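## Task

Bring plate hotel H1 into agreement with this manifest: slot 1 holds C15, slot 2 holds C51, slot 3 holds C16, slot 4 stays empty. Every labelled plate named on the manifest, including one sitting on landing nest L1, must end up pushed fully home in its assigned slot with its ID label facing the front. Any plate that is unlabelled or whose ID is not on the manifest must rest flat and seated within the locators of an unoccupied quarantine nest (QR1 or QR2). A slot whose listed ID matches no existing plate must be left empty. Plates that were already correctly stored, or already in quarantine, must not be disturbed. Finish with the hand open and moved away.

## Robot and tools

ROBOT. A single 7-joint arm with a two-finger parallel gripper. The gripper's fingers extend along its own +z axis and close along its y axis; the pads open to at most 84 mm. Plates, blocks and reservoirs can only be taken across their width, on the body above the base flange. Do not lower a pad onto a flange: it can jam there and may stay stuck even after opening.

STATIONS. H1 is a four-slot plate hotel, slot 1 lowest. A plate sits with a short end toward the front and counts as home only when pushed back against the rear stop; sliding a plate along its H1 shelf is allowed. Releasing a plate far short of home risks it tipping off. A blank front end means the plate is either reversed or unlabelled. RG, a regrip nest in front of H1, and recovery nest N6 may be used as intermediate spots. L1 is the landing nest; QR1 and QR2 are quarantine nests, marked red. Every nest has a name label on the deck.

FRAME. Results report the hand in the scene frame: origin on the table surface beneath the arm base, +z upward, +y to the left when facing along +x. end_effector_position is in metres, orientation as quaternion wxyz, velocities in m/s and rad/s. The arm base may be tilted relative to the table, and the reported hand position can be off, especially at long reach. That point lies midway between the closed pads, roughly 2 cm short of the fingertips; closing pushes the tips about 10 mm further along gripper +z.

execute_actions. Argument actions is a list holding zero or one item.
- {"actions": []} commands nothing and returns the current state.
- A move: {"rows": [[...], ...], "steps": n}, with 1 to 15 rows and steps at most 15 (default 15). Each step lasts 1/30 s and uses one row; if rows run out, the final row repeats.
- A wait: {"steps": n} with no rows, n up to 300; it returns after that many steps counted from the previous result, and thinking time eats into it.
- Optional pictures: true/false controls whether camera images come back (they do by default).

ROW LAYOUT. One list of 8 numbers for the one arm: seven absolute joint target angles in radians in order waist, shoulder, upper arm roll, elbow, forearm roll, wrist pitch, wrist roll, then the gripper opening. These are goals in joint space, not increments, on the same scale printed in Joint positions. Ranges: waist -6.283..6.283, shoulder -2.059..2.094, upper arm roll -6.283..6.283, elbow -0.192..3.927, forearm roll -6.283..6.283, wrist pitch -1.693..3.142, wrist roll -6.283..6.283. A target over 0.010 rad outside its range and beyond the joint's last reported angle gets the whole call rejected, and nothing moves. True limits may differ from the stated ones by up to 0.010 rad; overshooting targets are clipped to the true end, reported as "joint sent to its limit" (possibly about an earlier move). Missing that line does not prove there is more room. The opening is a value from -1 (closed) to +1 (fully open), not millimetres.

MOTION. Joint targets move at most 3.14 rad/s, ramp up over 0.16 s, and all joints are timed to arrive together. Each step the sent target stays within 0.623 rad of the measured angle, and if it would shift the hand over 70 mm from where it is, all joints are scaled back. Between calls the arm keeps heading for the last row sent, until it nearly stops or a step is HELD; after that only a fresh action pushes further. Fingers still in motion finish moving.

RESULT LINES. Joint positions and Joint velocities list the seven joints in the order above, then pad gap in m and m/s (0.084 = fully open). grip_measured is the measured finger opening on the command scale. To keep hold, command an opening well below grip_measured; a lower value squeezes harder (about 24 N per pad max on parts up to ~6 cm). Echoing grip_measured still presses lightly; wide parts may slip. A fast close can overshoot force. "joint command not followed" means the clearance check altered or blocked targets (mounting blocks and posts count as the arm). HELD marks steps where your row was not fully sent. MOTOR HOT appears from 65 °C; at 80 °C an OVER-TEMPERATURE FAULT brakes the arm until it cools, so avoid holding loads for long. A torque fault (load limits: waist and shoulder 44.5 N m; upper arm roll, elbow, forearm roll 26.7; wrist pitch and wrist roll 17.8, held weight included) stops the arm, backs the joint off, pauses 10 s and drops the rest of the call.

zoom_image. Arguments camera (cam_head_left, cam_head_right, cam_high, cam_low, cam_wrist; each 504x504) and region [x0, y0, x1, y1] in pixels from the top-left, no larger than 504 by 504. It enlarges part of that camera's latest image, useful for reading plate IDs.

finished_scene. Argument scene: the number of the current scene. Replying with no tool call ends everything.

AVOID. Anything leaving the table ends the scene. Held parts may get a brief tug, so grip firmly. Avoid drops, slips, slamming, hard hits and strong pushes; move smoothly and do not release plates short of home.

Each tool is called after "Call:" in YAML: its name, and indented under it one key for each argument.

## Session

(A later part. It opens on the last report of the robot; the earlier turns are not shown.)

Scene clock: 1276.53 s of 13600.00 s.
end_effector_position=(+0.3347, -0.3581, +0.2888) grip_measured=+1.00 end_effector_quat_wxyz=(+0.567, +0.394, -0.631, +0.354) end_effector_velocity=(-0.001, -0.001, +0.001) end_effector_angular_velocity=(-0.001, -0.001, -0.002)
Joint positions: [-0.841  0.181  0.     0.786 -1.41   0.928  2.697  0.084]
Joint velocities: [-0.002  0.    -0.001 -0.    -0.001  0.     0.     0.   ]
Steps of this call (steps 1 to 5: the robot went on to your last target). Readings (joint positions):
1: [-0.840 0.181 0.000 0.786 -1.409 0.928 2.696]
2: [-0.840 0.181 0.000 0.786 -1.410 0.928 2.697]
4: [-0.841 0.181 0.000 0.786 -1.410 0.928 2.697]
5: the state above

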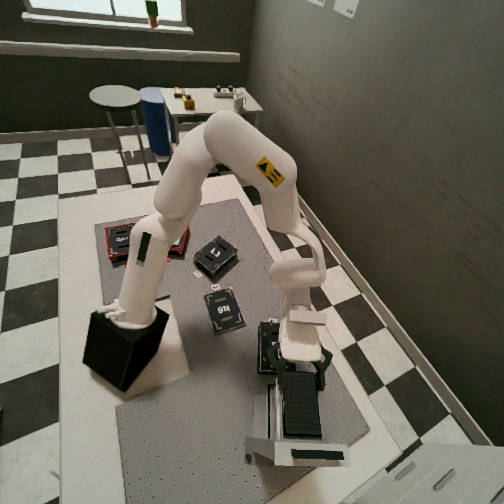

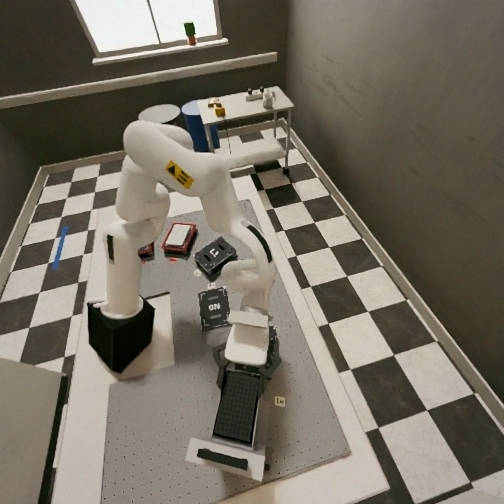

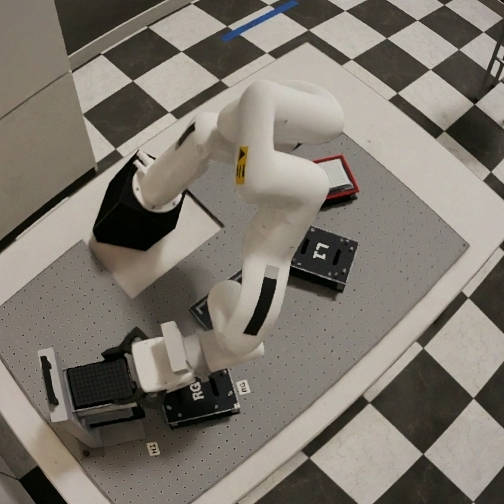

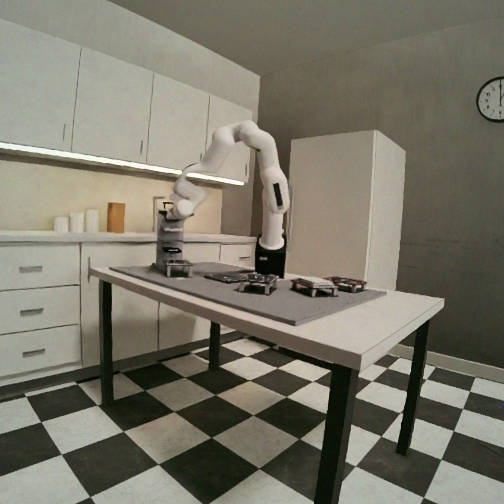

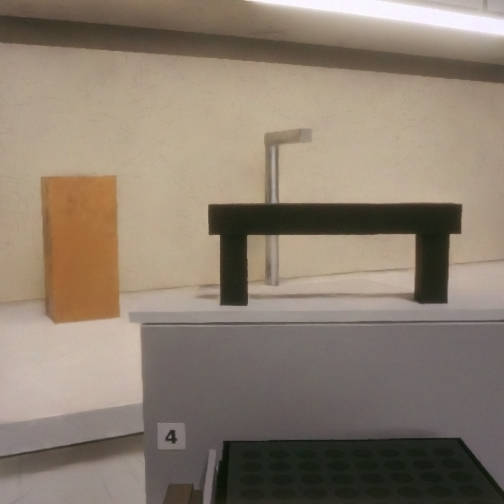

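Call:
execute_actions:
  actions:
    - {"rows":[[-0.8406,0.1818,0,0.7859,-1.4099,0.9280,2.6971,1],[-0.8406,0.1818,0,0.7859,-1.4099,0.9280,2.6971,0.99],[-0.8406,0.1818,0,0.7859,-1.4099,0.9280,2.6971,0.98],[-0.8406,0.1818,0,0.7859,-1.4099,0.9280,2.6971,0.96],[-0.8406,0.1818,0,0.7859,-1.4099,0.9280,2.6971,0.94],[-0.8406,0.1818,0,0.7859,-1.4099,0.9280,2.6971,0.92],[-0.8406,0.1818,0,0.7859,-1.4099,0.9280,2.6971,0.9],[-0.8406,0.1818,0,0.7859,-1.4099,0.9280,2.6971,0.85],[-0.8406,0.1818,0,0.7859,-1.4099,0.9280,2.6971,0.7],[-0.8406,0.1818,0,0.7859,-1.4099,0.9280,2.6971,0.5],[-0.8406,0.1818,0,0.7859,-1.4099,0.9280,2.6971,0.2],[-0.8406,0.1818,0,0.7859,-1.4099,0.9280,2.6971,-0.1],[-0.8406,0.1818,0,0.7859,-1.4099,0.9280,2.6971,-0.4],[-0.8406,0.1818,0,0.7859,-1.4099,0.9280,2.6971,-0.7],[-0.8406,0.1818,0,0.7859,-1.4099,0.9280,2.6971,-0.8]],"steps":15}

Call:
zoom_image:
  camera: "cam_wrist"
  region: [140, 414, 260, 504]

Scene clock: 1288.43 s of 13600.00 s.
end_effector_position=(+0.3346, -0.3582, +0.2887) grip_measured=+0.93 end_effector_quat_wxyz=(+0.568, +0.393, -0.631, +0.354) end_effector_velocity=(+0.000, -0.000, -0.000) end_effector_angular_velocity=(-0.000, +0.001, +0.001)
Joint positions: [-0.841  0.182 -0.     0.786 -1.41   0.928  2.697  0.081]
Joint velocities: [-0.     0.001  0.001  0.001 -0.001  0.     0.     0.   ]
Steps of this call (steps 1 to 15: the robot went on to your last target; steps 16 to 90: nothing new was sent; then 8.40 s passed at rest; steps 91 to 105: all 15 steps of this action). Readings (joint positions):
91: [-0.841 0.181 -0.000 0.786 -1.410 0.928 2.697]
92: [-0.841 0.181 -0.000 0.786 -1.410 0.928 2.697]
94: [-0.841 0.182 -0.000 0.786 -1.410 0.928 2.697]
98: [-0.841 0.182 -0.000 0.786 -1.410 0.928 2.697]
105: the state above

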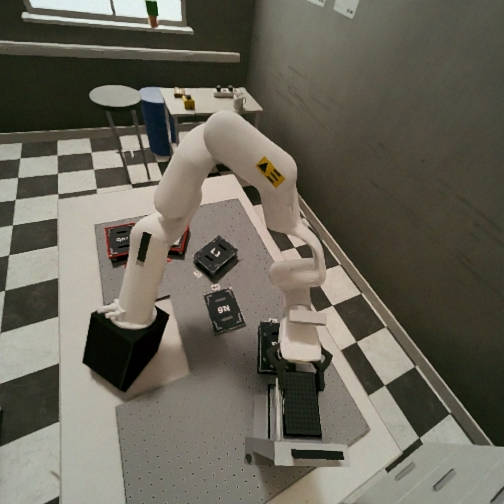

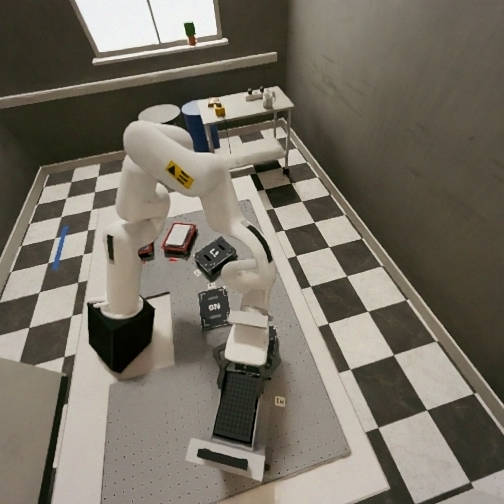

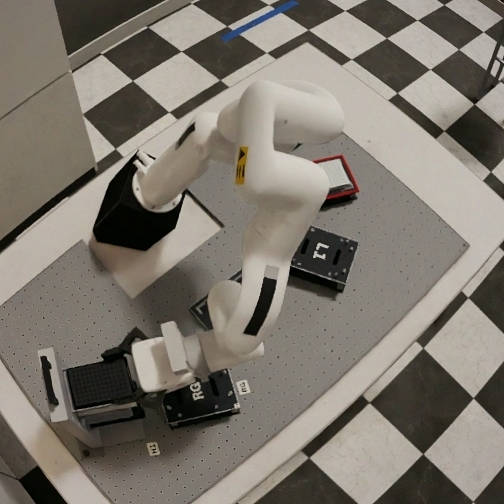

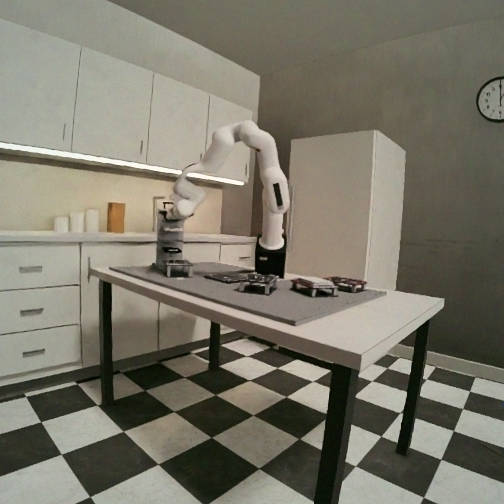

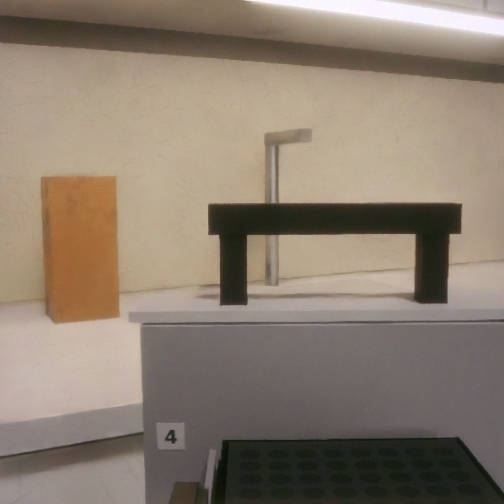

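Region (140, 414, 260, 504) of cam_wrist's 504x504 image, scaled by 4.200, with more detail than that image has; it fills the top 378 rows of this view, and the rest is white.

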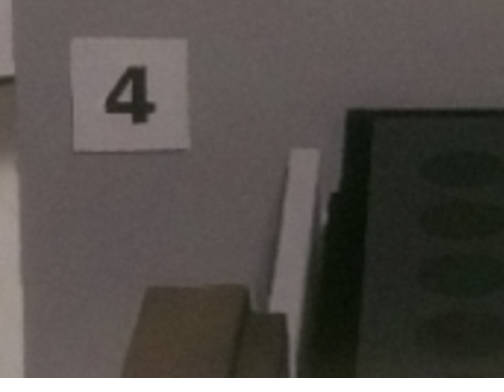

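Call:
execute_actions:
  actions:
    - {"rows":[[-0.8416,0.1799,0,0.7853,-1.4096,0.9277,2.6953,-0.8],[-0.8426,0.1779,0,0.7847,-1.4094,0.9273,2.6936,-0.8],[-0.8436,0.1760,0,0.7841,-1.4091,0.9270,2.6918,-0.8],[-0.8385,0.1721,0,0.7823,-1.4037,0.9302,2.6898,-0.8],[-0.8301,0.1657,0,0.7794,-1.3948,0.9356,2.6864,-0.8],[-0.8181,0.1568,0,0.7756,-1.3824,0.9433,2.6818,-0.8],[-0.8045,0.1469,0,0.7716,-1.3683,0.9522,2.6765,-0.8],[-0.7908,0.1373,0,0.7680,-1.3542,0.9614,2.6714,-0.8],[-0.7753,0.1268,0,0.7643,-1.3385,0.9719,2.6658,-0.8],[-0.7598,0.1166,0,0.7610,-1.3230,0.9825,2.6603,-0.8],[-0.7442,0.1066,0,0.7581,-1.3076,0.9935,2.6549,-0.8],[-0.7267,0.0959,0,0.7556,-1.2907,1.0060,2.6491,-0.8],[-0.7092,0.0857,0,0.7536,-1.2739,1.0186,2.6435,-0.8],[-0.6916,0.0758,0,0.7521,-1.2573,1.0317,2.6380,-0.8],[-0.6740,0.0663,0,0.7512,-1.2409,1.0450,2.6327,-0.8]],"steps":15}
  pictures: false

Call:
execute_actions:
  actions:
    - {"rows":[[-0.6560,0.0573,0,0.7508,-1.2246,1.0587,2.6275,-0.8],[-0.6382,0.0485,0,0.7511,-1.2086,1.0726,2.6225,-0.8],[-0.6202,0.0402,0,0.7519,-1.1927,1.0868,2.6178,-0.8],[-0.6021,0.0322,0,0.7532,-1.1769,1.1012,2.6131,-0.8],[-0.5841,0.0247,0,0.7550,-1.1614,1.1160,2.6086,-0.8],[-0.5658,0.0174,0,0.7575,-1.1460,1.1311,2.6043,-0.8],[-0.5476,0.0106,0,0.7605,-1.1308,1.1465,2.6002,-0.8],[-0.5328,0.0056,0,0.7634,-1.1188,1.1590,2.5970,-0.8],[-0.5217,0.0019,0,0.7658,-1.1098,1.1685,2.5947,-0.8],[-0.5144,-0.0006,0,0.7675,-1.1039,1.1749,2.5932,-0.8],[-0.5096,0.0012,0,0.7691,-1.1010,1.1778,2.5948,-0.8],[-0.5052,0.0130,0,0.7725,-1.1015,1.1766,2.6044,-0.8],[-0.4987,0.0308,0,0.7779,-1.1021,1.1748,2.6186,-0.8],[-0.4907,0.0533,0,0.7850,-1.1029,1.1726,2.6361,-0.8],[-0.4811,0.0804,0,0.7942,-1.1036,1.1701,2.6567,-0.8]],"steps":15}
  pictures: false

Call:
execute_actions:
  actions:
    - {"rows":[[-0.4733,0.1032,0,0.8024,-1.1041,1.1680,2.6733,-0.8],[-0.4655,0.1261,0,0.8110,-1.1045,1.1660,2.6895,-0.8],[-0.4579,0.1492,0,0.8202,-1.1048,1.1640,2.7054,-0.8],[-0.4503,0.1724,0,0.8299,-1.1050,1.1621,2.7209,-0.8],[-0.4429,0.1958,0,0.8400,-1.1051,1.1602,2.7360,-0.8],[-0.4355,0.2193,0,0.8506,-1.1052,1.1583,2.7507,-0.8],[-0.4283,0.2430,0,0.8618,-1.1051,1.1565,2.7650,-0.8],[-0.4211,0.2669,0,0.8734,-1.1049,1.1548,2.7790,-0.8],[-0.4155,0.2860,0,0.8830,-1.1047,1.1534,2.7899,-0.8],[-0.4117,0.2989,0,0.8896,-1.1045,1.1525,2.7970,-0.8],[-0.4094,0.3069,0,0.8938,-1.1044,1.1520,2.8014,-0.8],[-0.4094,0.3069,0,0.8938,-1.1044,1.1520,2.8014,-0.8],[-0.4175,0.3100,0,0.8921,-1.1123,1.1459,2.8041,-0.8],[-0.4255,0.3130,0,0.8904,-1.1202,1.1399,2.8068,-0.8],[-0.4336,0.3161,0,0.8888,-1.1282,1.1340,2.8095,-0.8]],"steps":15}
  pictures: false

Call:
execute_actions:
  actions:
    - {"rows":[[-0.4416,0.3192,0,0.8873,-1.1361,1.1282,2.8121,-0.8],[-0.4497,0.3225,0,0.8861,-1.1441,1.1224,2.8148,-0.8],[-0.4577,0.3259,0,0.8849,-1.1520,1.1166,2.8174,-0.8]],"steps":14}

Call:
zoom_image:
  camera: "cam_wrist"
  region: [140, 414, 260, 504]

Scene clock: 1329.00 s of 13600.00 s.
end_effector_position=(+0.3543, -0.3192, +0.2908) grip_measured=+0.93 end_effector_quat_wxyz=(+0.567, +0.394, -0.630, +0.355) end_effector_velocity=(+0.088, +0.173, +0.000) end_effector_angular_velocity=(-0.002, -0.004, +0.008)
Joint positions: [-0.737  0.103  0.001  0.758 -1.301  0.999  2.653  0.081]
Joint velocities: [ 0.484 -0.296  0.002 -0.068  0.467  0.343 -0.16   0.   ]
Steps of this call (steps 1 to 15: the robot went on to your last target; steps 16 to 90: nothing new was sent; then 37.07 s passed at rest; steps 91 to 105: all 15 steps of this action). Readings (joint positions):
91: [-0.841 0.182 0.000 0.786 -1.410 0.928 2.697]
92: [-0.841 0.181 0.000 0.786 -1.410 0.928 2.697]
94: [-0.842 0.180 0.000 0.785 -1.409 0.927 2.695]
98: [-0.828 0.165 -0.001 0.779 -1.392 0.938 2.686]
105: the state above

Scene clock: 1329.50 s of 13600.00 s.
end_effector_position=(+0.3924, -0.2426, +0.2844) grip_measured=+0.93 end_effector_quat_wxyz=(+0.566, +0.393, -0.631, +0.356) end_effector_velocity=(+0.004, +0.024, -0.115) end_effector_angular_velocity=(-0.012, -0.004, -0.040)
Joint positions: [-0.511  0.019  0.     0.774 -1.108  1.169  2.61   0.081]
Joint velocities: [ 0.209  0.312 -0.023  0.119  0.069  0.055  0.25  -0.   ]
Steps of this call (steps 1 to 15: all 15 steps of this action). Readings (joint positions):
1: [-0.721 0.093 0.001 0.756 -1.286 1.011 2.648]
2: [-0.704 0.084 0.001 0.755 -1.270 1.023 2.642]
4: [-0.669 0.065 0.000 0.753 -1.238 1.049 2.632]
8: [-0.598 0.032 0.000 0.755 -1.175 1.105 2.613]
15: the state above

Scene clock: 1330.00 s of 13600.00 s.
end_effector_position=(+0.3915, -0.2411, +0.1882) grip_measured=+0.93 end_effector_quat_wxyz=(+0.568, +0.395, -0.630, +0.353) end_effector_velocity=(-0.013, -0.044, -0.052) end_effector_angular_velocity=(-0.004, -0.023, +0.018)
Joint positions: [-0.417  0.297  0.002  0.886 -1.11   1.148  2.795  0.081]
Joint velocities: [-0.067  0.196  0.005  0.064 -0.118 -0.101  0.141  0.   ]
Steps of this call (steps 1 to 15: all 15 steps of this action). Readings (joint positions):
1: [-0.504 0.032 -0.001 0.779 -1.107 1.170 2.620]
2: [-0.497 0.048 -0.001 0.784 -1.106 1.170 2.633]
4: [-0.481 0.088 -0.001 0.797 -1.105 1.168 2.661]
8: [-0.450 0.177 -0.000 0.832 -1.105 1.162 2.721]
15: the state above

Scene clock: 1330.47 s of 13600.00 s.
end_effector_position=(+0.3836, -0.2589, +0.1853) grip_measured=+0.93 end_effector_quat_wxyz=(+0.567, +0.394, -0.631, +0.355) end_effector_velocity=(-0.002, -0.002, -0.000) end_effector_angular_velocity=(-0.000, +0.001, -0.002)
Joint positions: [-0.457  0.325  0.     0.885 -1.152  1.117  2.817  0.081]
Joint velocities: [-0.003  0.003 -0.002 -0.001 -0.004 -0.003  0.002  0.   ]
Steps of this call (steps 1 to 14: all 14 steps of this action). Readings (joint positions):
1: [-0.421 0.303 0.002 0.887 -1.114 1.145 2.800]
2: [-0.426 0.308 0.001 0.888 -1.120 1.140 2.803]
4: [-0.440 0.315 -0.000 0.887 -1.133 1.131 2.810]
8: [-0.456 0.324 -0.002 0.885 -1.148 1.120 2.816]
14: the state above

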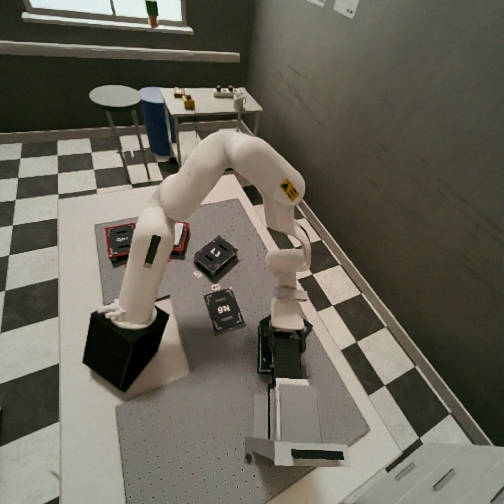

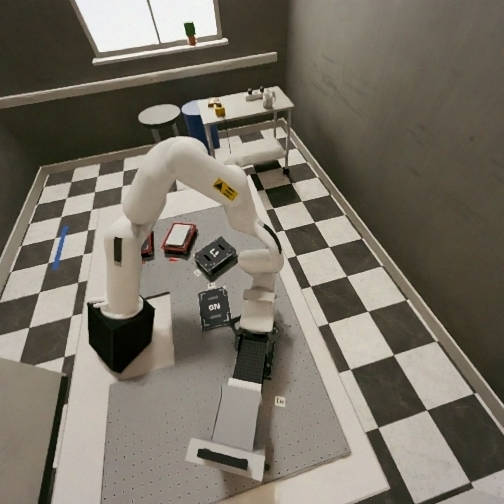

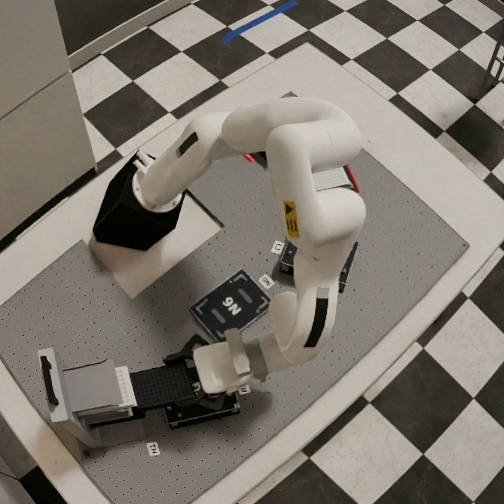

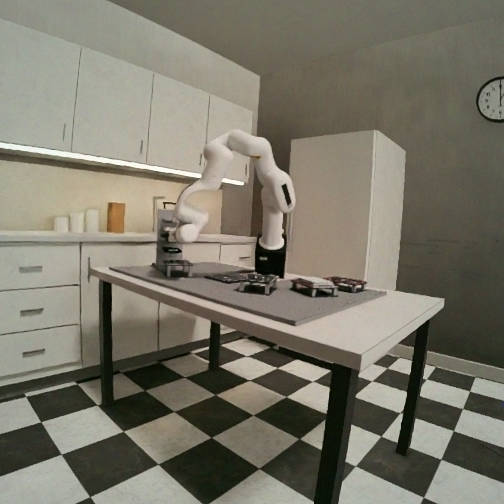

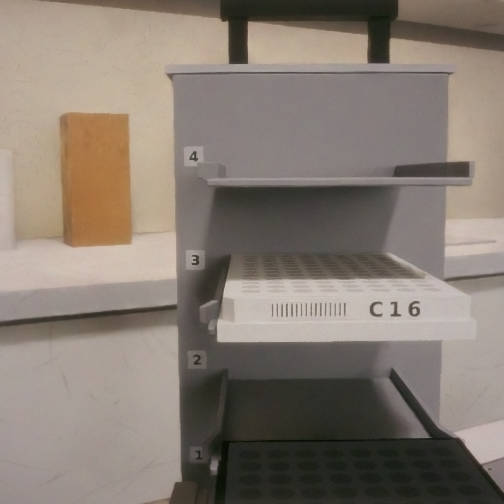

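Region (140, 414, 260, 504) of cam_wrist's 504x504 image, scaled by 4.200, with more detail than that image has; it fills the top 378 rows of this view, and the rest is white.

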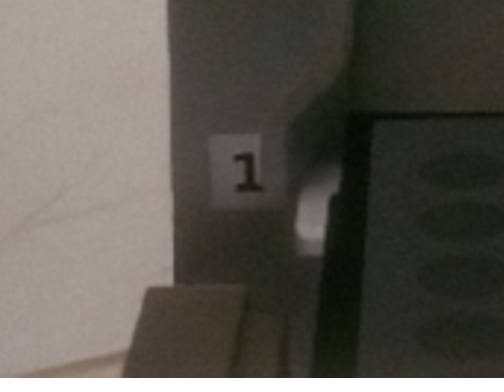

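Call:
execute_actions:
  actions:
    - {"rows":[[-0.4625,0.3279,0,0.8843,-1.1568,1.1132,2.8190,-0.8],[-0.4689,0.3307,0,0.8835,-1.1632,1.1088,2.8212,-0.8],[-0.4769,0.3342,0,0.8826,-1.1713,1.1032,2.8239,-0.8],[-0.4866,0.3385,0,0.8817,-1.1810,1.0965,2.8270,-0.8],[-0.4962,0.3430,0,0.8810,-1.1908,1.0900,2.8303,-0.8],[-0.5059,0.3475,0,0.8804,-1.2005,1.0835,2.8336,-0.8],[-0.5139,0.3513,0,0.8802,-1.2086,1.0782,2.8363,-0.8],[-0.5219,0.3552,0,0.8800,-1.2168,1.0730,2.8390,-0.8],[-0.5299,0.3592,0,0.8800,-1.2250,1.0678,2.8417,-0.8],[-0.5379,0.3633,0,0.8800,-1.2333,1.0627,2.8444,-0.8],[-0.5459,0.3674,0,0.8802,-1.2416,1.0577,2.8471,-0.8],[-0.5539,0.3716,0,0.8805,-1.2500,1.0527,2.8499,-0.8],[-0.5619,0.3759,0,0.8810,-1.2583,1.0478,2.8526,-0.8],[-0.5698,0.3802,0,0.8815,-1.2666,1.0430,2.8554,-0.8],[-0.5778,0.3846,0,0.8822,-1.2750,1.0382,2.8581,-0.8]],"steps":15}
  pictures: false

Call:
execute_actions:
  actions:
    - {"rows":[[-0.5825,0.3873,0,0.8827,-1.2800,1.0354,2.8598,-0.8],[-0.5857,0.3891,0,0.8830,-1.2833,1.0335,2.8609,-0.8]],"steps":10}

Call:
zoom_image:
  camera: "cam_wrist"
  region: [140, 414, 260, 504]

Scene clock: 1347.57 s of 13600.00 s.
end_effector_position=(+0.3656, -0.2951, +0.1854) grip_measured=+0.93 end_effector_quat_wxyz=(+0.568, +0.393, -0.630, +0.354) end_effector_velocity=(-0.043, -0.091, -0.002) end_effector_angular_velocity=(+0.005, +0.000, +0.006)
Joint positions: [-0.549  0.369 -0.     0.881 -1.245  1.056  2.848  0.081]
Joint velocities: [-0.237  0.125  0.004  0.011 -0.249 -0.149  0.082 -0.   ]
Steps of this call (steps 1 to 15: the robot went on to your last target; steps 16 to 90: nothing new was sent; then 13.60 s passed at rest; steps 91 to 105: all 15 steps of this action). Readings (joint positions):
91: [-0.458 0.326 0.000 0.885 -1.152 1.116 2.817]
92: [-0.459 0.326 0.000 0.885 -1.153 1.116 2.818]
94: [-0.465 0.329 0.001 0.884 -1.159 1.111 2.820]
98: [-0.492 0.341 0.000 0.882 -1.187 1.093 2.829]
105: the state above

Scene clock: 1347.90 s of 13600.00 s.
end_effector_position=(+0.3591, -0.3086, +0.1851) grip_measured=+0.93 end_effector_quat_wxyz=(+0.567, +0.394, -0.631, +0.354) end_effector_velocity=(+0.001, -0.001, -0.002) end_effector_angular_velocity=(+0.006, -0.002, +0.008)
Joint positions: [-0.585  0.389  0.     0.883 -1.282  1.034  2.861  0.081]
Joint velocities: [-0.006  0.003  0.004  0.001 -0.01  -0.007  0.004  0.   ]
Steps of this call (steps 1 to 10: all 10 steps of this action). Readings (joint positions):
1: [-0.557 0.374 -0.000 0.881 -1.253 1.051 2.851]
2: [-0.565 0.378 -0.000 0.881 -1.261 1.047 2.854]
4: [-0.576 0.384 -0.001 0.882 -1.273 1.040 2.857]
8: [-0.584 0.388 -0.000 0.883 -1.281 1.035 2.860]
10: the state above

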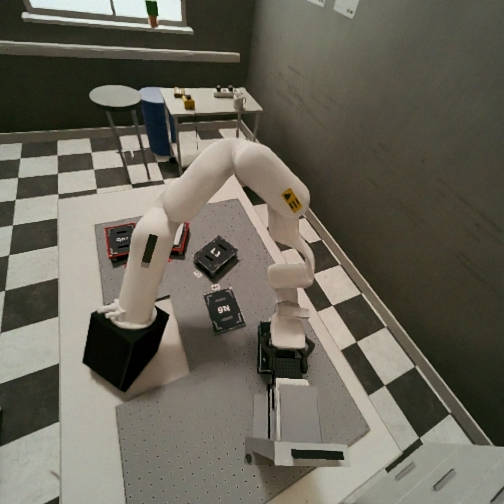

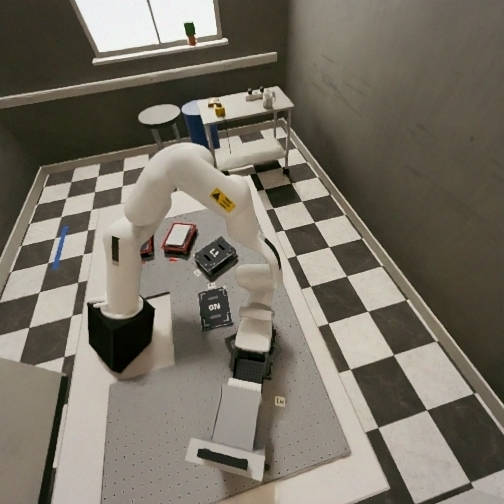

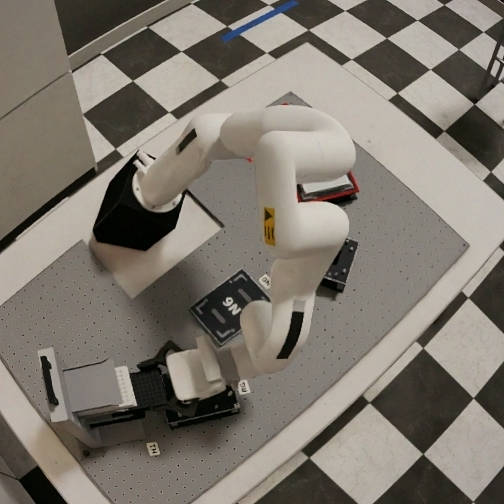

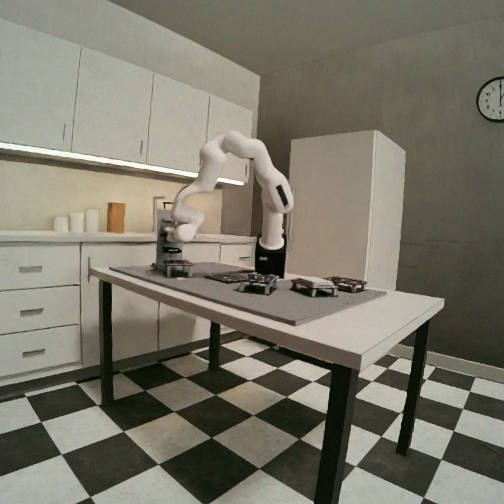

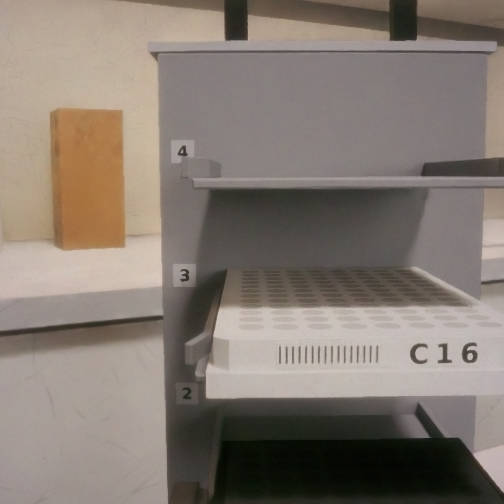

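Region (140, 414, 260, 504) of cam_wrist's 504x504 image, scaled by 4.200, with more detail than that image has; it fills the top 378 rows of this view, and the rest is white.

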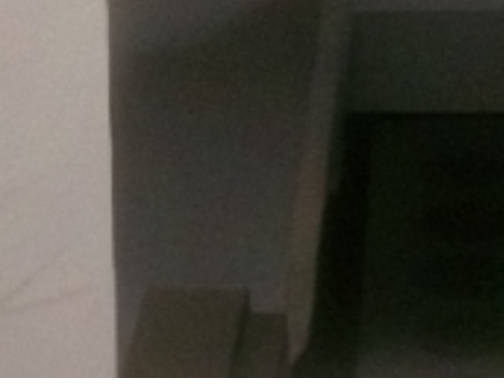

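Call:
execute_actions:
  actions:
    - {"rows":[[-0.5905,0.3919,0,0.8836,-1.2884,1.0307,2.8626,-0.8],[-0.5985,0.3965,0,0.8846,-1.2968,1.0261,2.8653,-0.8],[-0.6081,0.4021,0,0.8860,-1.3070,1.0206,2.8686,-0.8],[-0.6176,0.4078,0,0.8876,-1.3171,1.0151,2.8720,-0.8],[-0.6281,0.4143,0,0.8896,-1.3284,1.0094,2.8757,-0.8],[-0.6387,0.4210,0,0.8918,-1.3398,1.0037,2.8795,-0.8],[-0.6493,0.4277,0,0.8942,-1.3512,0.9980,2.8832,-0.8],[-0.6598,0.4346,0,0.8968,-1.3627,0.9925,2.8870,-0.8],[-0.6704,0.4416,0,0.8996,-1.3743,0.9871,2.8908,-0.8],[-0.6809,0.4487,0,0.9027,-1.3859,0.9817,2.8945,-0.8],[-0.6889,0.4542,0,0.9052,-1.3946,0.9778,2.8974,-0.8],[-0.6968,0.4597,0,0.9077,-1.4033,0.9740,2.9002,-0.8],[-0.7026,0.4655,0,0.9106,-1.4102,0.9711,2.9032,-0.8],[-0.7076,0.4705,0,0.9132,-1.4163,0.9685,2.9058,-0.8],[-0.7112,0.4741,0,0.9150,-1.4206,0.9667,2.9077,-0.8]],"steps":15}
  pictures: false

Call:
execute_actions:
  actions:
    - {"rows":[[-0.7146,0.4784,0,0.9173,-1.4249,0.9650,2.9100,-0.8],[-0.7179,0.4827,0,0.9196,-1.4292,0.9634,2.9122,-0.8],[-0.7205,0.4846,0,0.9206,-1.4321,0.9622,2.9131,-0.8],[-0.7226,0.4862,0,0.9214,-1.4345,0.9613,2.9139,-0.8],[-0.7241,0.4873,0,0.9220,-1.4362,0.9606,2.9144,-0.8],[-0.7251,0.4880,0,0.9224,-1.4373,0.9602,2.9148,-0.8],[-0.7257,0.4885,0,0.9226,-1.4380,0.9599,2.9150,-0.8],[-0.7257,0.4885,0,0.9226,-1.4380,0.9599,2.9150,-0.8],[-0.7263,0.4889,0,0.9228,-1.4386,0.9597,2.9152,-0.8],[-0.7268,0.4893,0,0.9230,-1.4392,0.9594,2.9154,-0.8],[-0.7266,0.4898,0,0.9233,-1.4392,0.9594,2.9157,-0.8],[-0.7264,0.4903,0,0.9236,-1.4391,0.9595,2.9160,-0.8]],"steps":15}
  pictures: false

Call:
execute_actions:
  actions:
    - {"rows":[[-0.7264,0.4903,0,0.9236,-1.4391,0.9595,2.9160,-0.4],[-0.7264,0.4903,0,0.9236,-1.4391,0.9595,2.9160,0],[-0.7264,0.4903,0,0.9236,-1.4391,0.9595,2.9160,0.4],[-0.7264,0.4903,0,0.9236,-1.4391,0.9595,2.9160,0.7],[-0.7264,0.4903,0,0.9236,-1.4391,0.9595,2.9160,0.85],[-0.7264,0.4903,0,0.9236,-1.4391,0.9595,2.9160,0.93],[-0.7264,0.4903,0,0.9236,-1.4391,0.9595,2.9160,0.96],[-0.7264,0.4903,0,0.9236,-1.4391,0.9595,2.9160,1],[-0.7264,0.4903,0,0.9236,-1.4391,0.9595,2.9160,1],[-0.7264,0.4903,0,0.9236,-1.4391,0.9595,2.9160,1],[-0.7264,0.4903,0,0.9236,-1.4391,0.9595,2.9160,1],[-0.7264,0.4903,0,0.9236,-1.4391,0.9595,2.9160,1],[-0.7268,0.4882,0,0.9224,-1.4388,0.9595,2.9148,1],[-0.7272,0.4860,0,0.9212,-1.4386,0.9594,2.9136,1],[-0.7276,0.4839,0,0.9200,-1.4383,0.9594,2.9124,1]],"steps":15}
  pictures: false

Scene clock: 1367.93 s of 13600.00 s.
end_effector_position=(+0.3379, -0.3509, +0.1855) grip_measured=+0.93 end_effector_quat_wxyz=(+0.568, +0.393, -0.631, +0.354) end_effector_velocity=(-0.045, -0.090, -0.005) end_effector_angular_velocity=(-0.002, -0.001, -0.003)
Joint positions: [-0.69   0.456 -0.001  0.906 -1.395  0.978  2.898  0.081]
Joint velocities: [-0.217  0.17  -0.002  0.079 -0.243 -0.108  0.089 -0.   ]
Steps of this call (steps 1 to 15: the robot went on to your last target; steps 16 to 90: nothing new was sent; then 16.53 s passed at rest; steps 91 to 105: all 15 steps of this action). Readings (joint positions):
91: [-0.586 0.389 0.000 0.883 -1.283 1.033 2.861]
92: [-0.587 0.390 0.000 0.883 -1.285 1.033 2.861]
94: [-0.593 0.394 0.001 0.884 -1.292 1.028 2.864]
98: [-0.624 0.412 0.000 0.889 -1.324 1.012 2.874]
105: the state above

Scene clock: 1368.43 s of 13600.00 s.
end_effector_position=(+0.3309, -0.3661, +0.1829) grip_measured=+0.93 end_effector_quat_wxyz=(+0.567, +0.394, -0.631, +0.354) end_effector_velocity=(-0.002, -0.002, -0.002) end_effector_angular_velocity=(+0.000, +0.001, -0.001)
Joint positions: [-0.726  0.489  0.     0.923 -1.439  0.96   2.916  0.081]
Joint velocities: [-0.003  0.009  0.     0.003 -0.005 -0.001  0.005  0.   ]
Steps of this call (steps 1 to 15: all 15 steps of this action). Readings (joint positions):
1: [-0.697 0.462 -0.001 0.909 -1.403 0.975 2.901]
2: [-0.702 0.467 -0.001 0.911 -1.410 0.972 2.904]
4: [-0.711 0.475 -0.000 0.916 -1.420 0.967 2.908]
8: [-0.722 0.485 0.000 0.921 -1.433 0.962 2.913]
15: the state above

Scene clock: 1368.93 s of 13600.00 s.
end_effector_position=(+0.3306, -0.3663, +0.1833) grip_measured=+1.00 end_effector_quat_wxyz=(+0.568, +0.393, -0.631, +0.354) end_effector_velocity=(+0.001, +0.004, +0.008) end_effector_angular_velocity=(+0.004, +0.003, +0.001)
Joint positions: [-0.727  0.489 -0.     0.923 -1.439  0.96   2.915  0.084]
Joint velocities: [-0.006 -0.032  0.002 -0.02   0.004 -0.001 -0.019  0.001]
Steps of this call (steps 1 to 15: all 15 steps of this action). Readings (joint positions):
1: [-0.726 0.490 0.000 0.923 -1.439 0.960 2.916]
2: [-0.726 0.490 0.000 0.923 -1.439 0.960 2.916]
4: [-0.726 0.490 0.000 0.924 -1.439 0.960 2.916]
8: [-0.726 0.490 0.000 0.924 -1.439 0.959 2.916]
15: the state above

Withdraw along the +1.2 path.

Call:
execute_actions:
  actions:
    - {"rows":[[-0.7245,0.4816,0,0.9188,-1.4348,0.9608,2.9113,1],[-0.7198,0.4781,0,0.9170,-1.4295,0.9630,2.9096,1],[-0.7135,0.4735,0,0.9146,-1.4225,0.9658,2.9073,1],[-0.7072,0.4690,0,0.9123,-1.4155,0.9688,2.9050,1],[-0.7009,0.4646,0,0.9101,-1.4085,0.9718,2.9027,1],[-0.6946,0.4601,0,0.9080,-1.4015,0.9749,2.9004,1],[-0.6883,0.4557,0,0.9060,-1.3945,0.9779,2.8981,1],[-0.6819,0.4513,0,0.9040,-1.3875,0.9810,2.8959,1],[-0.6756,0.4470,0,0.9021,-1.3806,0.9842,2.8936,1],[-0.6692,0.4428,0,0.9003,-1.3736,0.9875,2.8914,1],[-0.6629,0.4386,0,0.8985,-1.3667,0.9907,2.8891,1],[-0.6566,0.4344,0,0.8970,-1.3597,0.9940,2.8868,1],[-0.6487,0.4292,0,0.8950,-1.3511,0.9981,2.8840,1],[-0.6408,0.4241,0,0.8932,-1.3425,1.0023,2.8812,1],[-0.6328,0.4191,0,0.8914,-1.3340,1.0066,2.8784,1]],"steps":15}
  pictures: false

Call:
execute_actions:
  actions:
    - {"rows":[[-0.6217,0.4122,0,0.8893,-1.3221,1.0126,2.8745,1],[-0.6090,0.4045,0,0.8871,-1.3085,1.0197,2.8700,1],[-0.5932,0.3952,0,0.8848,-1.2916,1.0289,2.8645,1],[-0.5693,0.3817,0,0.8823,-1.2665,1.0430,2.8562,1],[-0.5454,0.3690,0,0.8810,-1.2416,1.0577,2.8480,1],[-0.5214,0.3567,0,0.8808,-1.2168,1.0730,2.8398,1],[-0.4973,0.3452,0,0.8817,-1.1924,1.0889,2.8316,1],[-0.4764,0.3357,0,0.8834,-1.1713,1.1031,2.8247,1],[-0.4636,0.3315,0,0.8850,-1.1590,1.1118,2.8220,1],[-0.4557,0.3302,0,0.8859,-1.1524,1.1162,2.8211,1]],"steps":15}
  pictures: false

Call:
execute_actions:
  actions:
    - {"steps":15}

Call:
zoom_image:
  camera: "cam_wrist"
  region: [160, 404, 260, 504]

Call:
zoom_image:
  camera: "cam_wrist"
  region: [404, 404, 504, 504]

Scene clock: 1383.80 s of 13600.00 s.
end_effector_position=(+0.3444, -0.3384, +0.1847) grip_measured=+1.00 end_effector_quat_wxyz=(+0.568, +0.393, -0.631, +0.354) end_effector_velocity=(+0.038, +0.082, +0.002) end_effector_angular_velocity=(-0.005, -0.001, -0.007)
Joint positions: [-0.659  0.436  0.     0.898 -1.363  0.993  2.888  0.084]
Joint velocities: [ 0.208 -0.138 -0.006 -0.055  0.231  0.11  -0.075 -0.   ]
Steps of this call (steps 1 to 15: the robot went on to your last target; steps 16 to 90: nothing new was sent; then 11.37 s passed at rest; steps 91 to 105: all 15 steps of this action). Readings (joint positions):
91: [-0.728 0.484 -0.000 0.920 -1.438 0.959 2.912]
92: [-0.727 0.483 -0.000 0.920 -1.437 0.960 2.912]
94: [-0.723 0.480 -0.001 0.918 -1.432 0.962 2.910]
98: [-0.703 0.466 0.000 0.911 -1.411 0.971 2.903]
105: the state above

Scene clock: 1384.30 s of 13600.00 s.
end_effector_position=(+0.3832, -0.2606, +0.1826) grip_measured=+1.00 end_effector_quat_wxyz=(+0.566, +0.396, -0.630, +0.355) end_effector_velocity=(-0.012, +0.019, +0.013) end_effector_angular_velocity=(-0.041, +0.017, -0.068)
Joint positions: [-0.462  0.333  0.003  0.886 -1.161  1.11   2.823  0.084]
Joint velocities: [ 0.081 -0.03  -0.043 -0.011  0.105  0.079 -0.031  0.   ]
Steps of this call (steps 1 to 15: all 15 steps of this action). Readings (joint positions):
1: [-0.652 0.432 -0.000 0.896 -1.355 0.997 2.885]
2: [-0.644 0.426 -0.000 0.894 -1.346 1.001 2.882]
4: [-0.625 0.415 -0.001 0.890 -1.325 1.012 2.875]
8: [-0.560 0.378 -0.001 0.883 -1.257 1.050 2.853]
15: the state above

Scene clock: 1384.80 s of 13600.00 s.
end_effector_position=(+0.3826, -0.2591, +0.1836) grip_measured=+1.00 end_effector_quat_wxyz=(+0.568, +0.393, -0.630, +0.355) end_effector_velocity=(+0.001, +0.001, +0.000) end_effector_angular_velocity=(+0.001, -0.001, +0.002)
Joint positions: [-0.456  0.33  -0.     0.886 -1.152  1.116  2.821  0.084]
Joint velocities: [ 0.002 -0.002 -0.     0.     0.    -0.    -0.     0.   ]
Steps of this call (steps 1 to 15: the robot went on to your last target). Readings (joint positions):
1: [-0.460 0.332 0.001 0.886 -1.158 1.112 2.823]
2: [-0.459 0.332 -0.000 0.885 -1.156 1.114 2.822]
4: [-0.458 0.331 -0.001 0.885 -1.154 1.115 2.822]
8: [-0.457 0.331 -0.001 0.886 -1.153 1.116 2.821]
15: the state above
The arm was judged still, so your last target was given up. Only a new action makes it travel on or press farther. Fingers that are still opening or closing keep moving.

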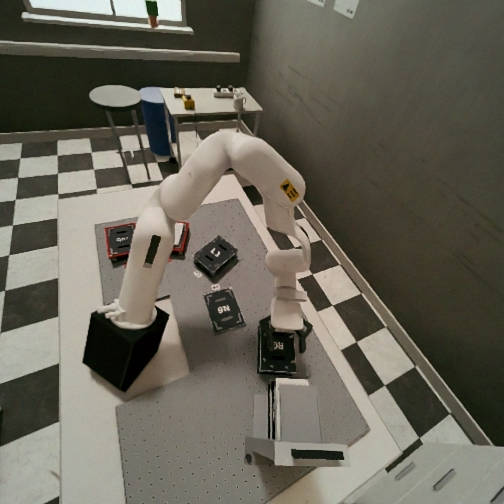

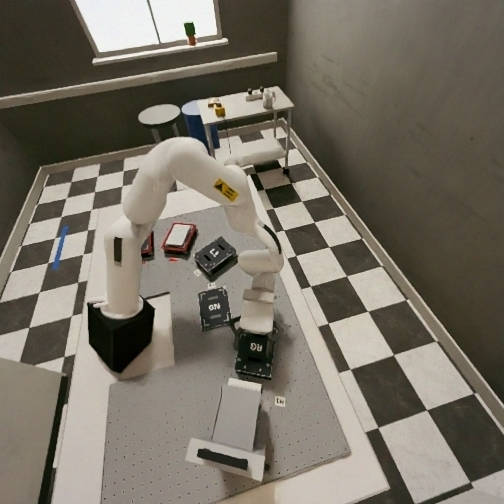

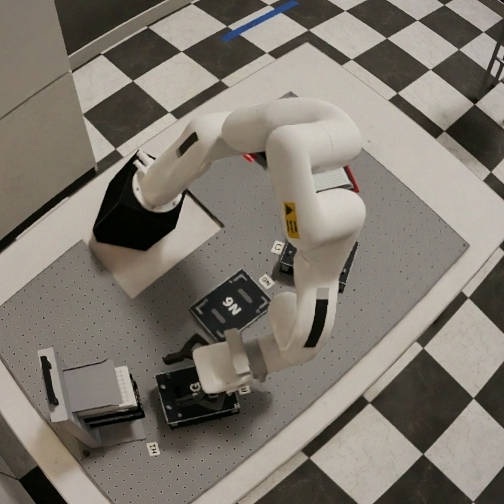

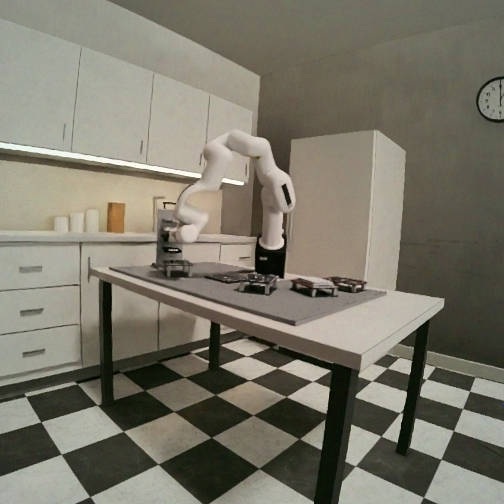

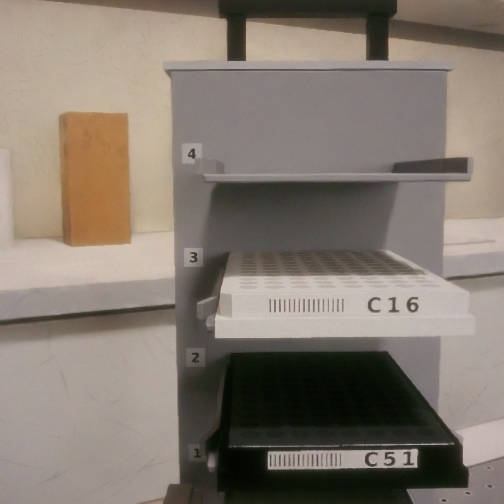

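Region (160, 404, 260, 504) of cam_wrist's 504x504 image, scaled by 5.040, with more detail than that image has.

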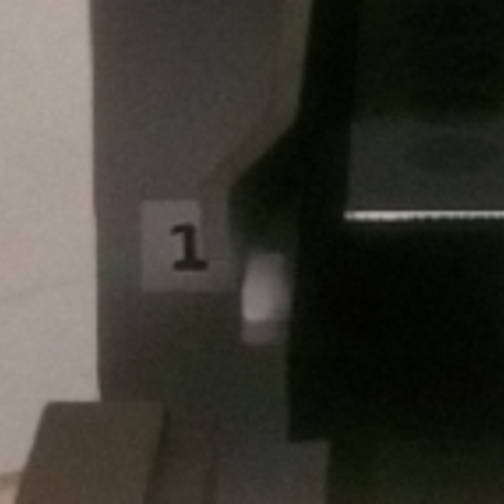

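Region (404, 404, 504, 504) of cam_wrist's 504x504 image, scaled by 5.040, with more detail than that image has.

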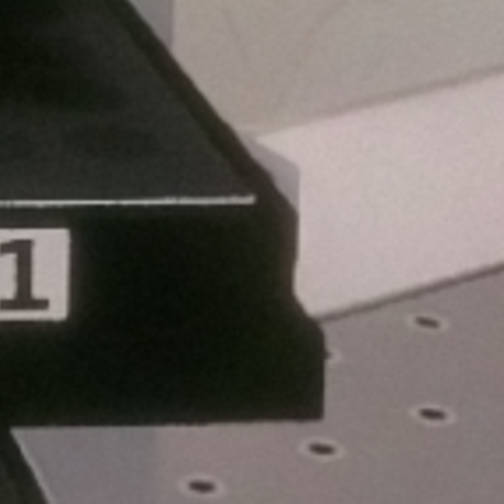

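Call:
execute_actions:
  actions: []

Scene clock: 1391.50 s of 13600.00 s.
end_effector_position=(+0.3828, -0.2589, +0.1836) grip_measured=+1.00 end_effector_quat_wxyz=(+0.568, +0.394, -0.630, +0.355) end_effector_velocity=(+0.000, +0.000, -0.000) end_effector_angular_velocity=(+0.001, -0.000, -0.000)
Joint positions: [-0.456  0.33   0.     0.886 -1.152  1.116  2.821  0.084]
Joint velocities: [ 0.    -0.     0.    -0.     0.001 -0.001 -0.     0.   ]
Steps of this call (steps 1 to 90: nothing new was sent; then 3.70 s passed at rest). Readings (joint positions):
1: [-0.456 0.330 -0.000 0.886 -1.152 1.116 2.821]
2: [-0.456 0.330 -0.000 0.886 -1.152 1.116 2.821]
4: [-0.456 0.330 -0.000 0.886 -1.152 1.116 2.821]
8: [-0.456 0.330 -0.000 0.886 -1.152 1.116 2.821]
90: the state above

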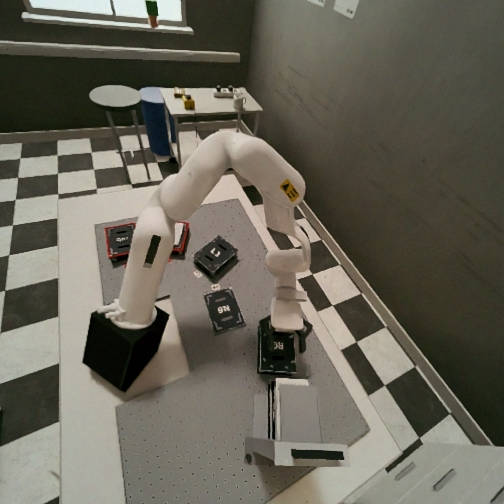

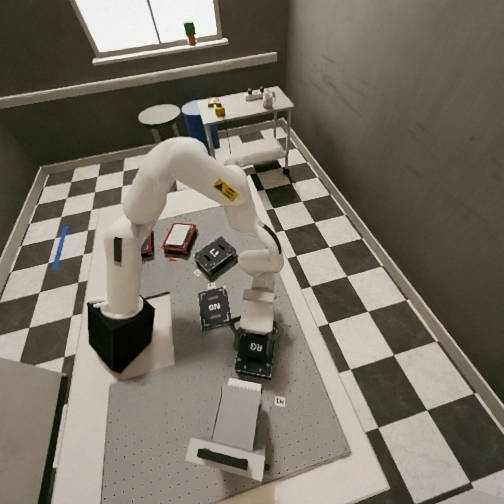

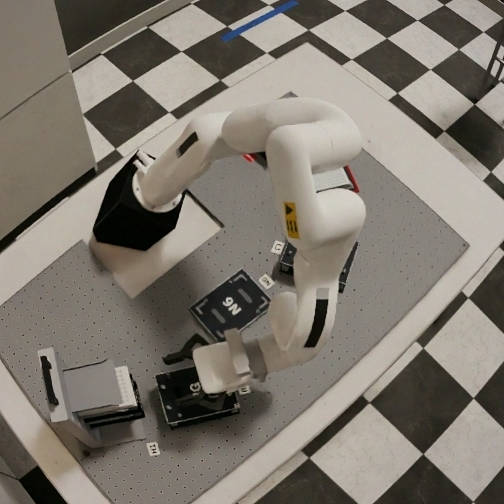

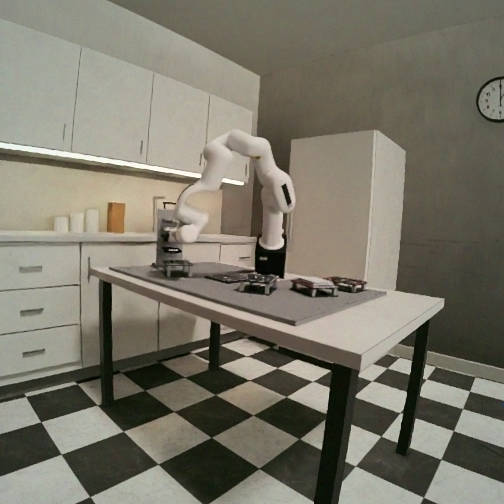

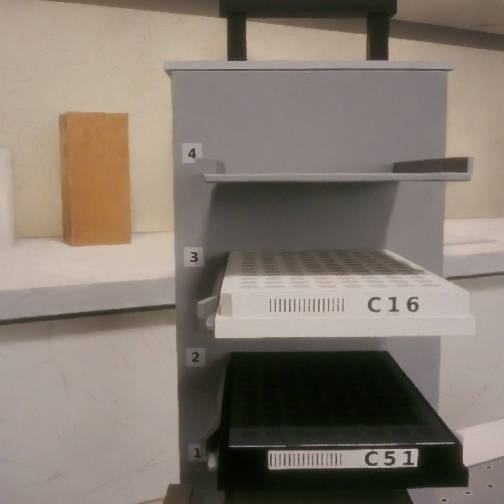

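Call:
execute_actions:
  actions:
    - {"rows":[[-0.4516,0.3308,0,0.8876,-1.1497,1.1185,2.8214,1],[-0.4413,0.3324,0,0.892,-1.143,1.1242,2.8222,1],[-0.4248,0.335,0,0.8989,-1.1324,1.1334,2.8235,1],[-0.4041,0.3382,0,0.9076,-1.119,1.1448,2.8251,1],[-0.3794,0.3421,0,0.918,-1.103,1.1586,2.827,1],[-0.3526,0.3463,0,0.9293,-1.0856,1.1735,2.8291,1],[-0.3257,0.3504,0,0.9405,-1.0682,1.1883,2.8311,1],[-0.301,0.3543,0,0.9509,-1.0522,1.2021,2.833,1],[-0.2803,0.3575,0,0.9596,-1.0388,1.2135,2.8346,1],[-0.2638,0.3601,0,0.9665,-1.0282,1.2227,2.8359,1],[-0.2535,0.3617,0,0.9709,-1.0215,1.2284,2.8367,1],[-0.2494,0.3623,0,0.9726,-1.0188,1.2307,2.837,1]],"steps":15}

Scene clock: 1397.70 s of 13600.00 s.
end_effector_position=(+0.4173, -0.1898, +0.1512) grip_measured=+1.00 end_effector_quat_wxyz=(+0.559, +0.408, -0.623, +0.364) end_effector_velocity=(+0.022, +0.075, -0.028) end_effector_angular_velocity=(-0.006, +0.007, +0.021)
Joint positions: [-0.262  0.36   0.005  0.967 -1.029  1.221  2.836  0.084]
Joint velocities: [ 0.207  0.032 -0.01   0.082  0.136  0.121  0.016  0.   ]
Steps of this call (steps 1 to 90: nothing new was sent; then 2.70 s passed at rest; steps 91 to 105: all 15 steps of this action). Readings (joint positions):
91: [-0.456 0.330 -0.000 0.886 -1.152 1.116 2.821]
92: [-0.455 0.330 -0.000 0.886 -1.152 1.117 2.821]
94: [-0.447 0.332 -0.002 0.890 -1.146 1.122 2.822]
98: [-0.390 0.341 -0.002 0.914 -1.109 1.154 2.826]
105: the state above

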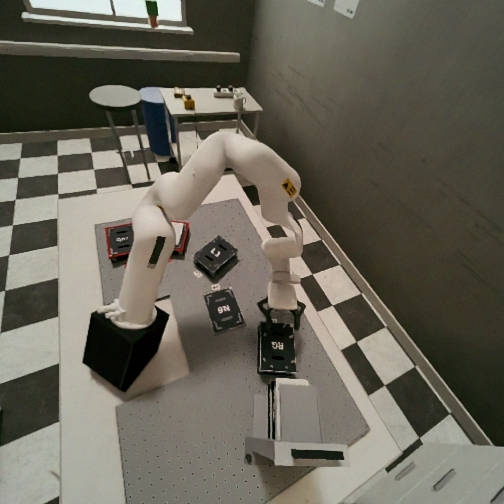

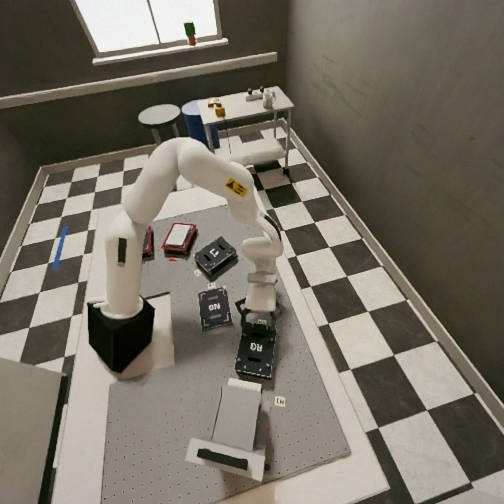

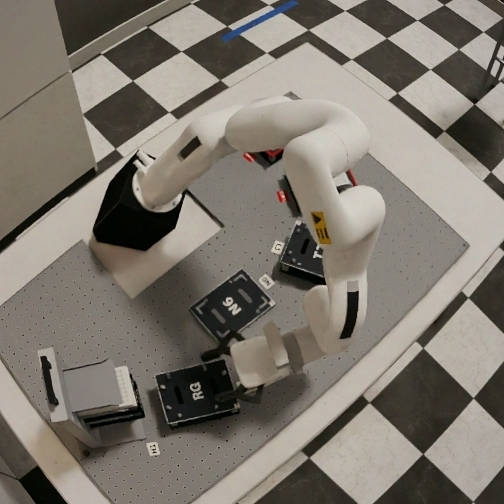

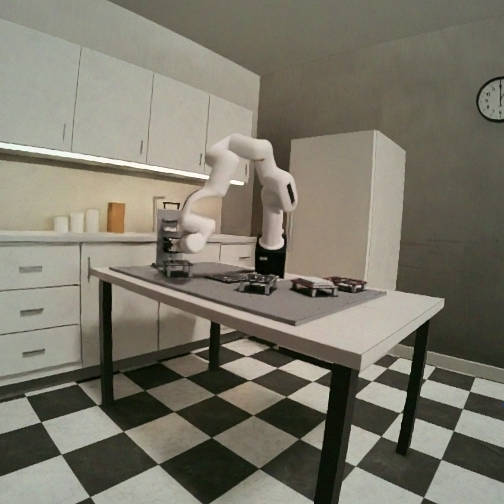

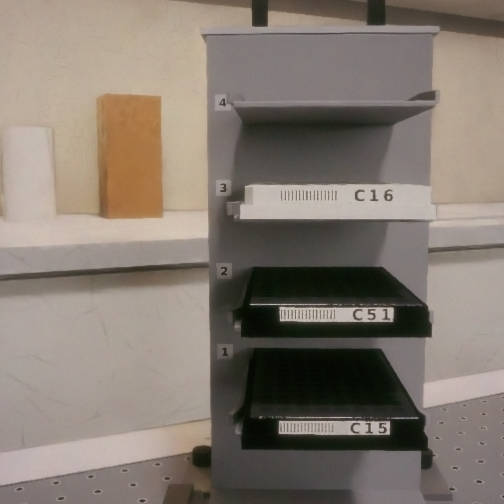

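Call:
zoom_image:
  camera: "cam_high"
  region: [30, 340, 170, 470]

Region (30, 340, 170, 470) of cam_high's 504x504 image, scaled by 3.600, with more detail than that image has; it fills the top 468 rows of this view, and the rest is white.

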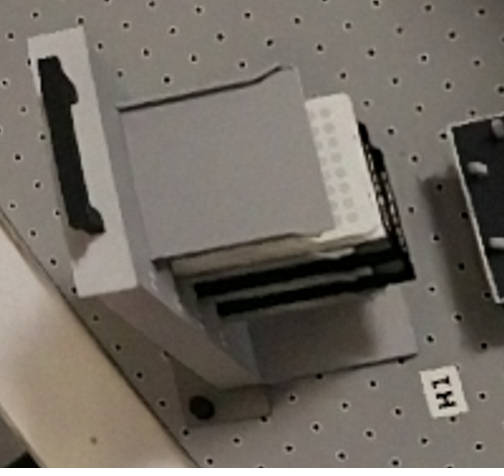

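Call:
finished_scene:
  scene: 2

The scene is finished: the task was done.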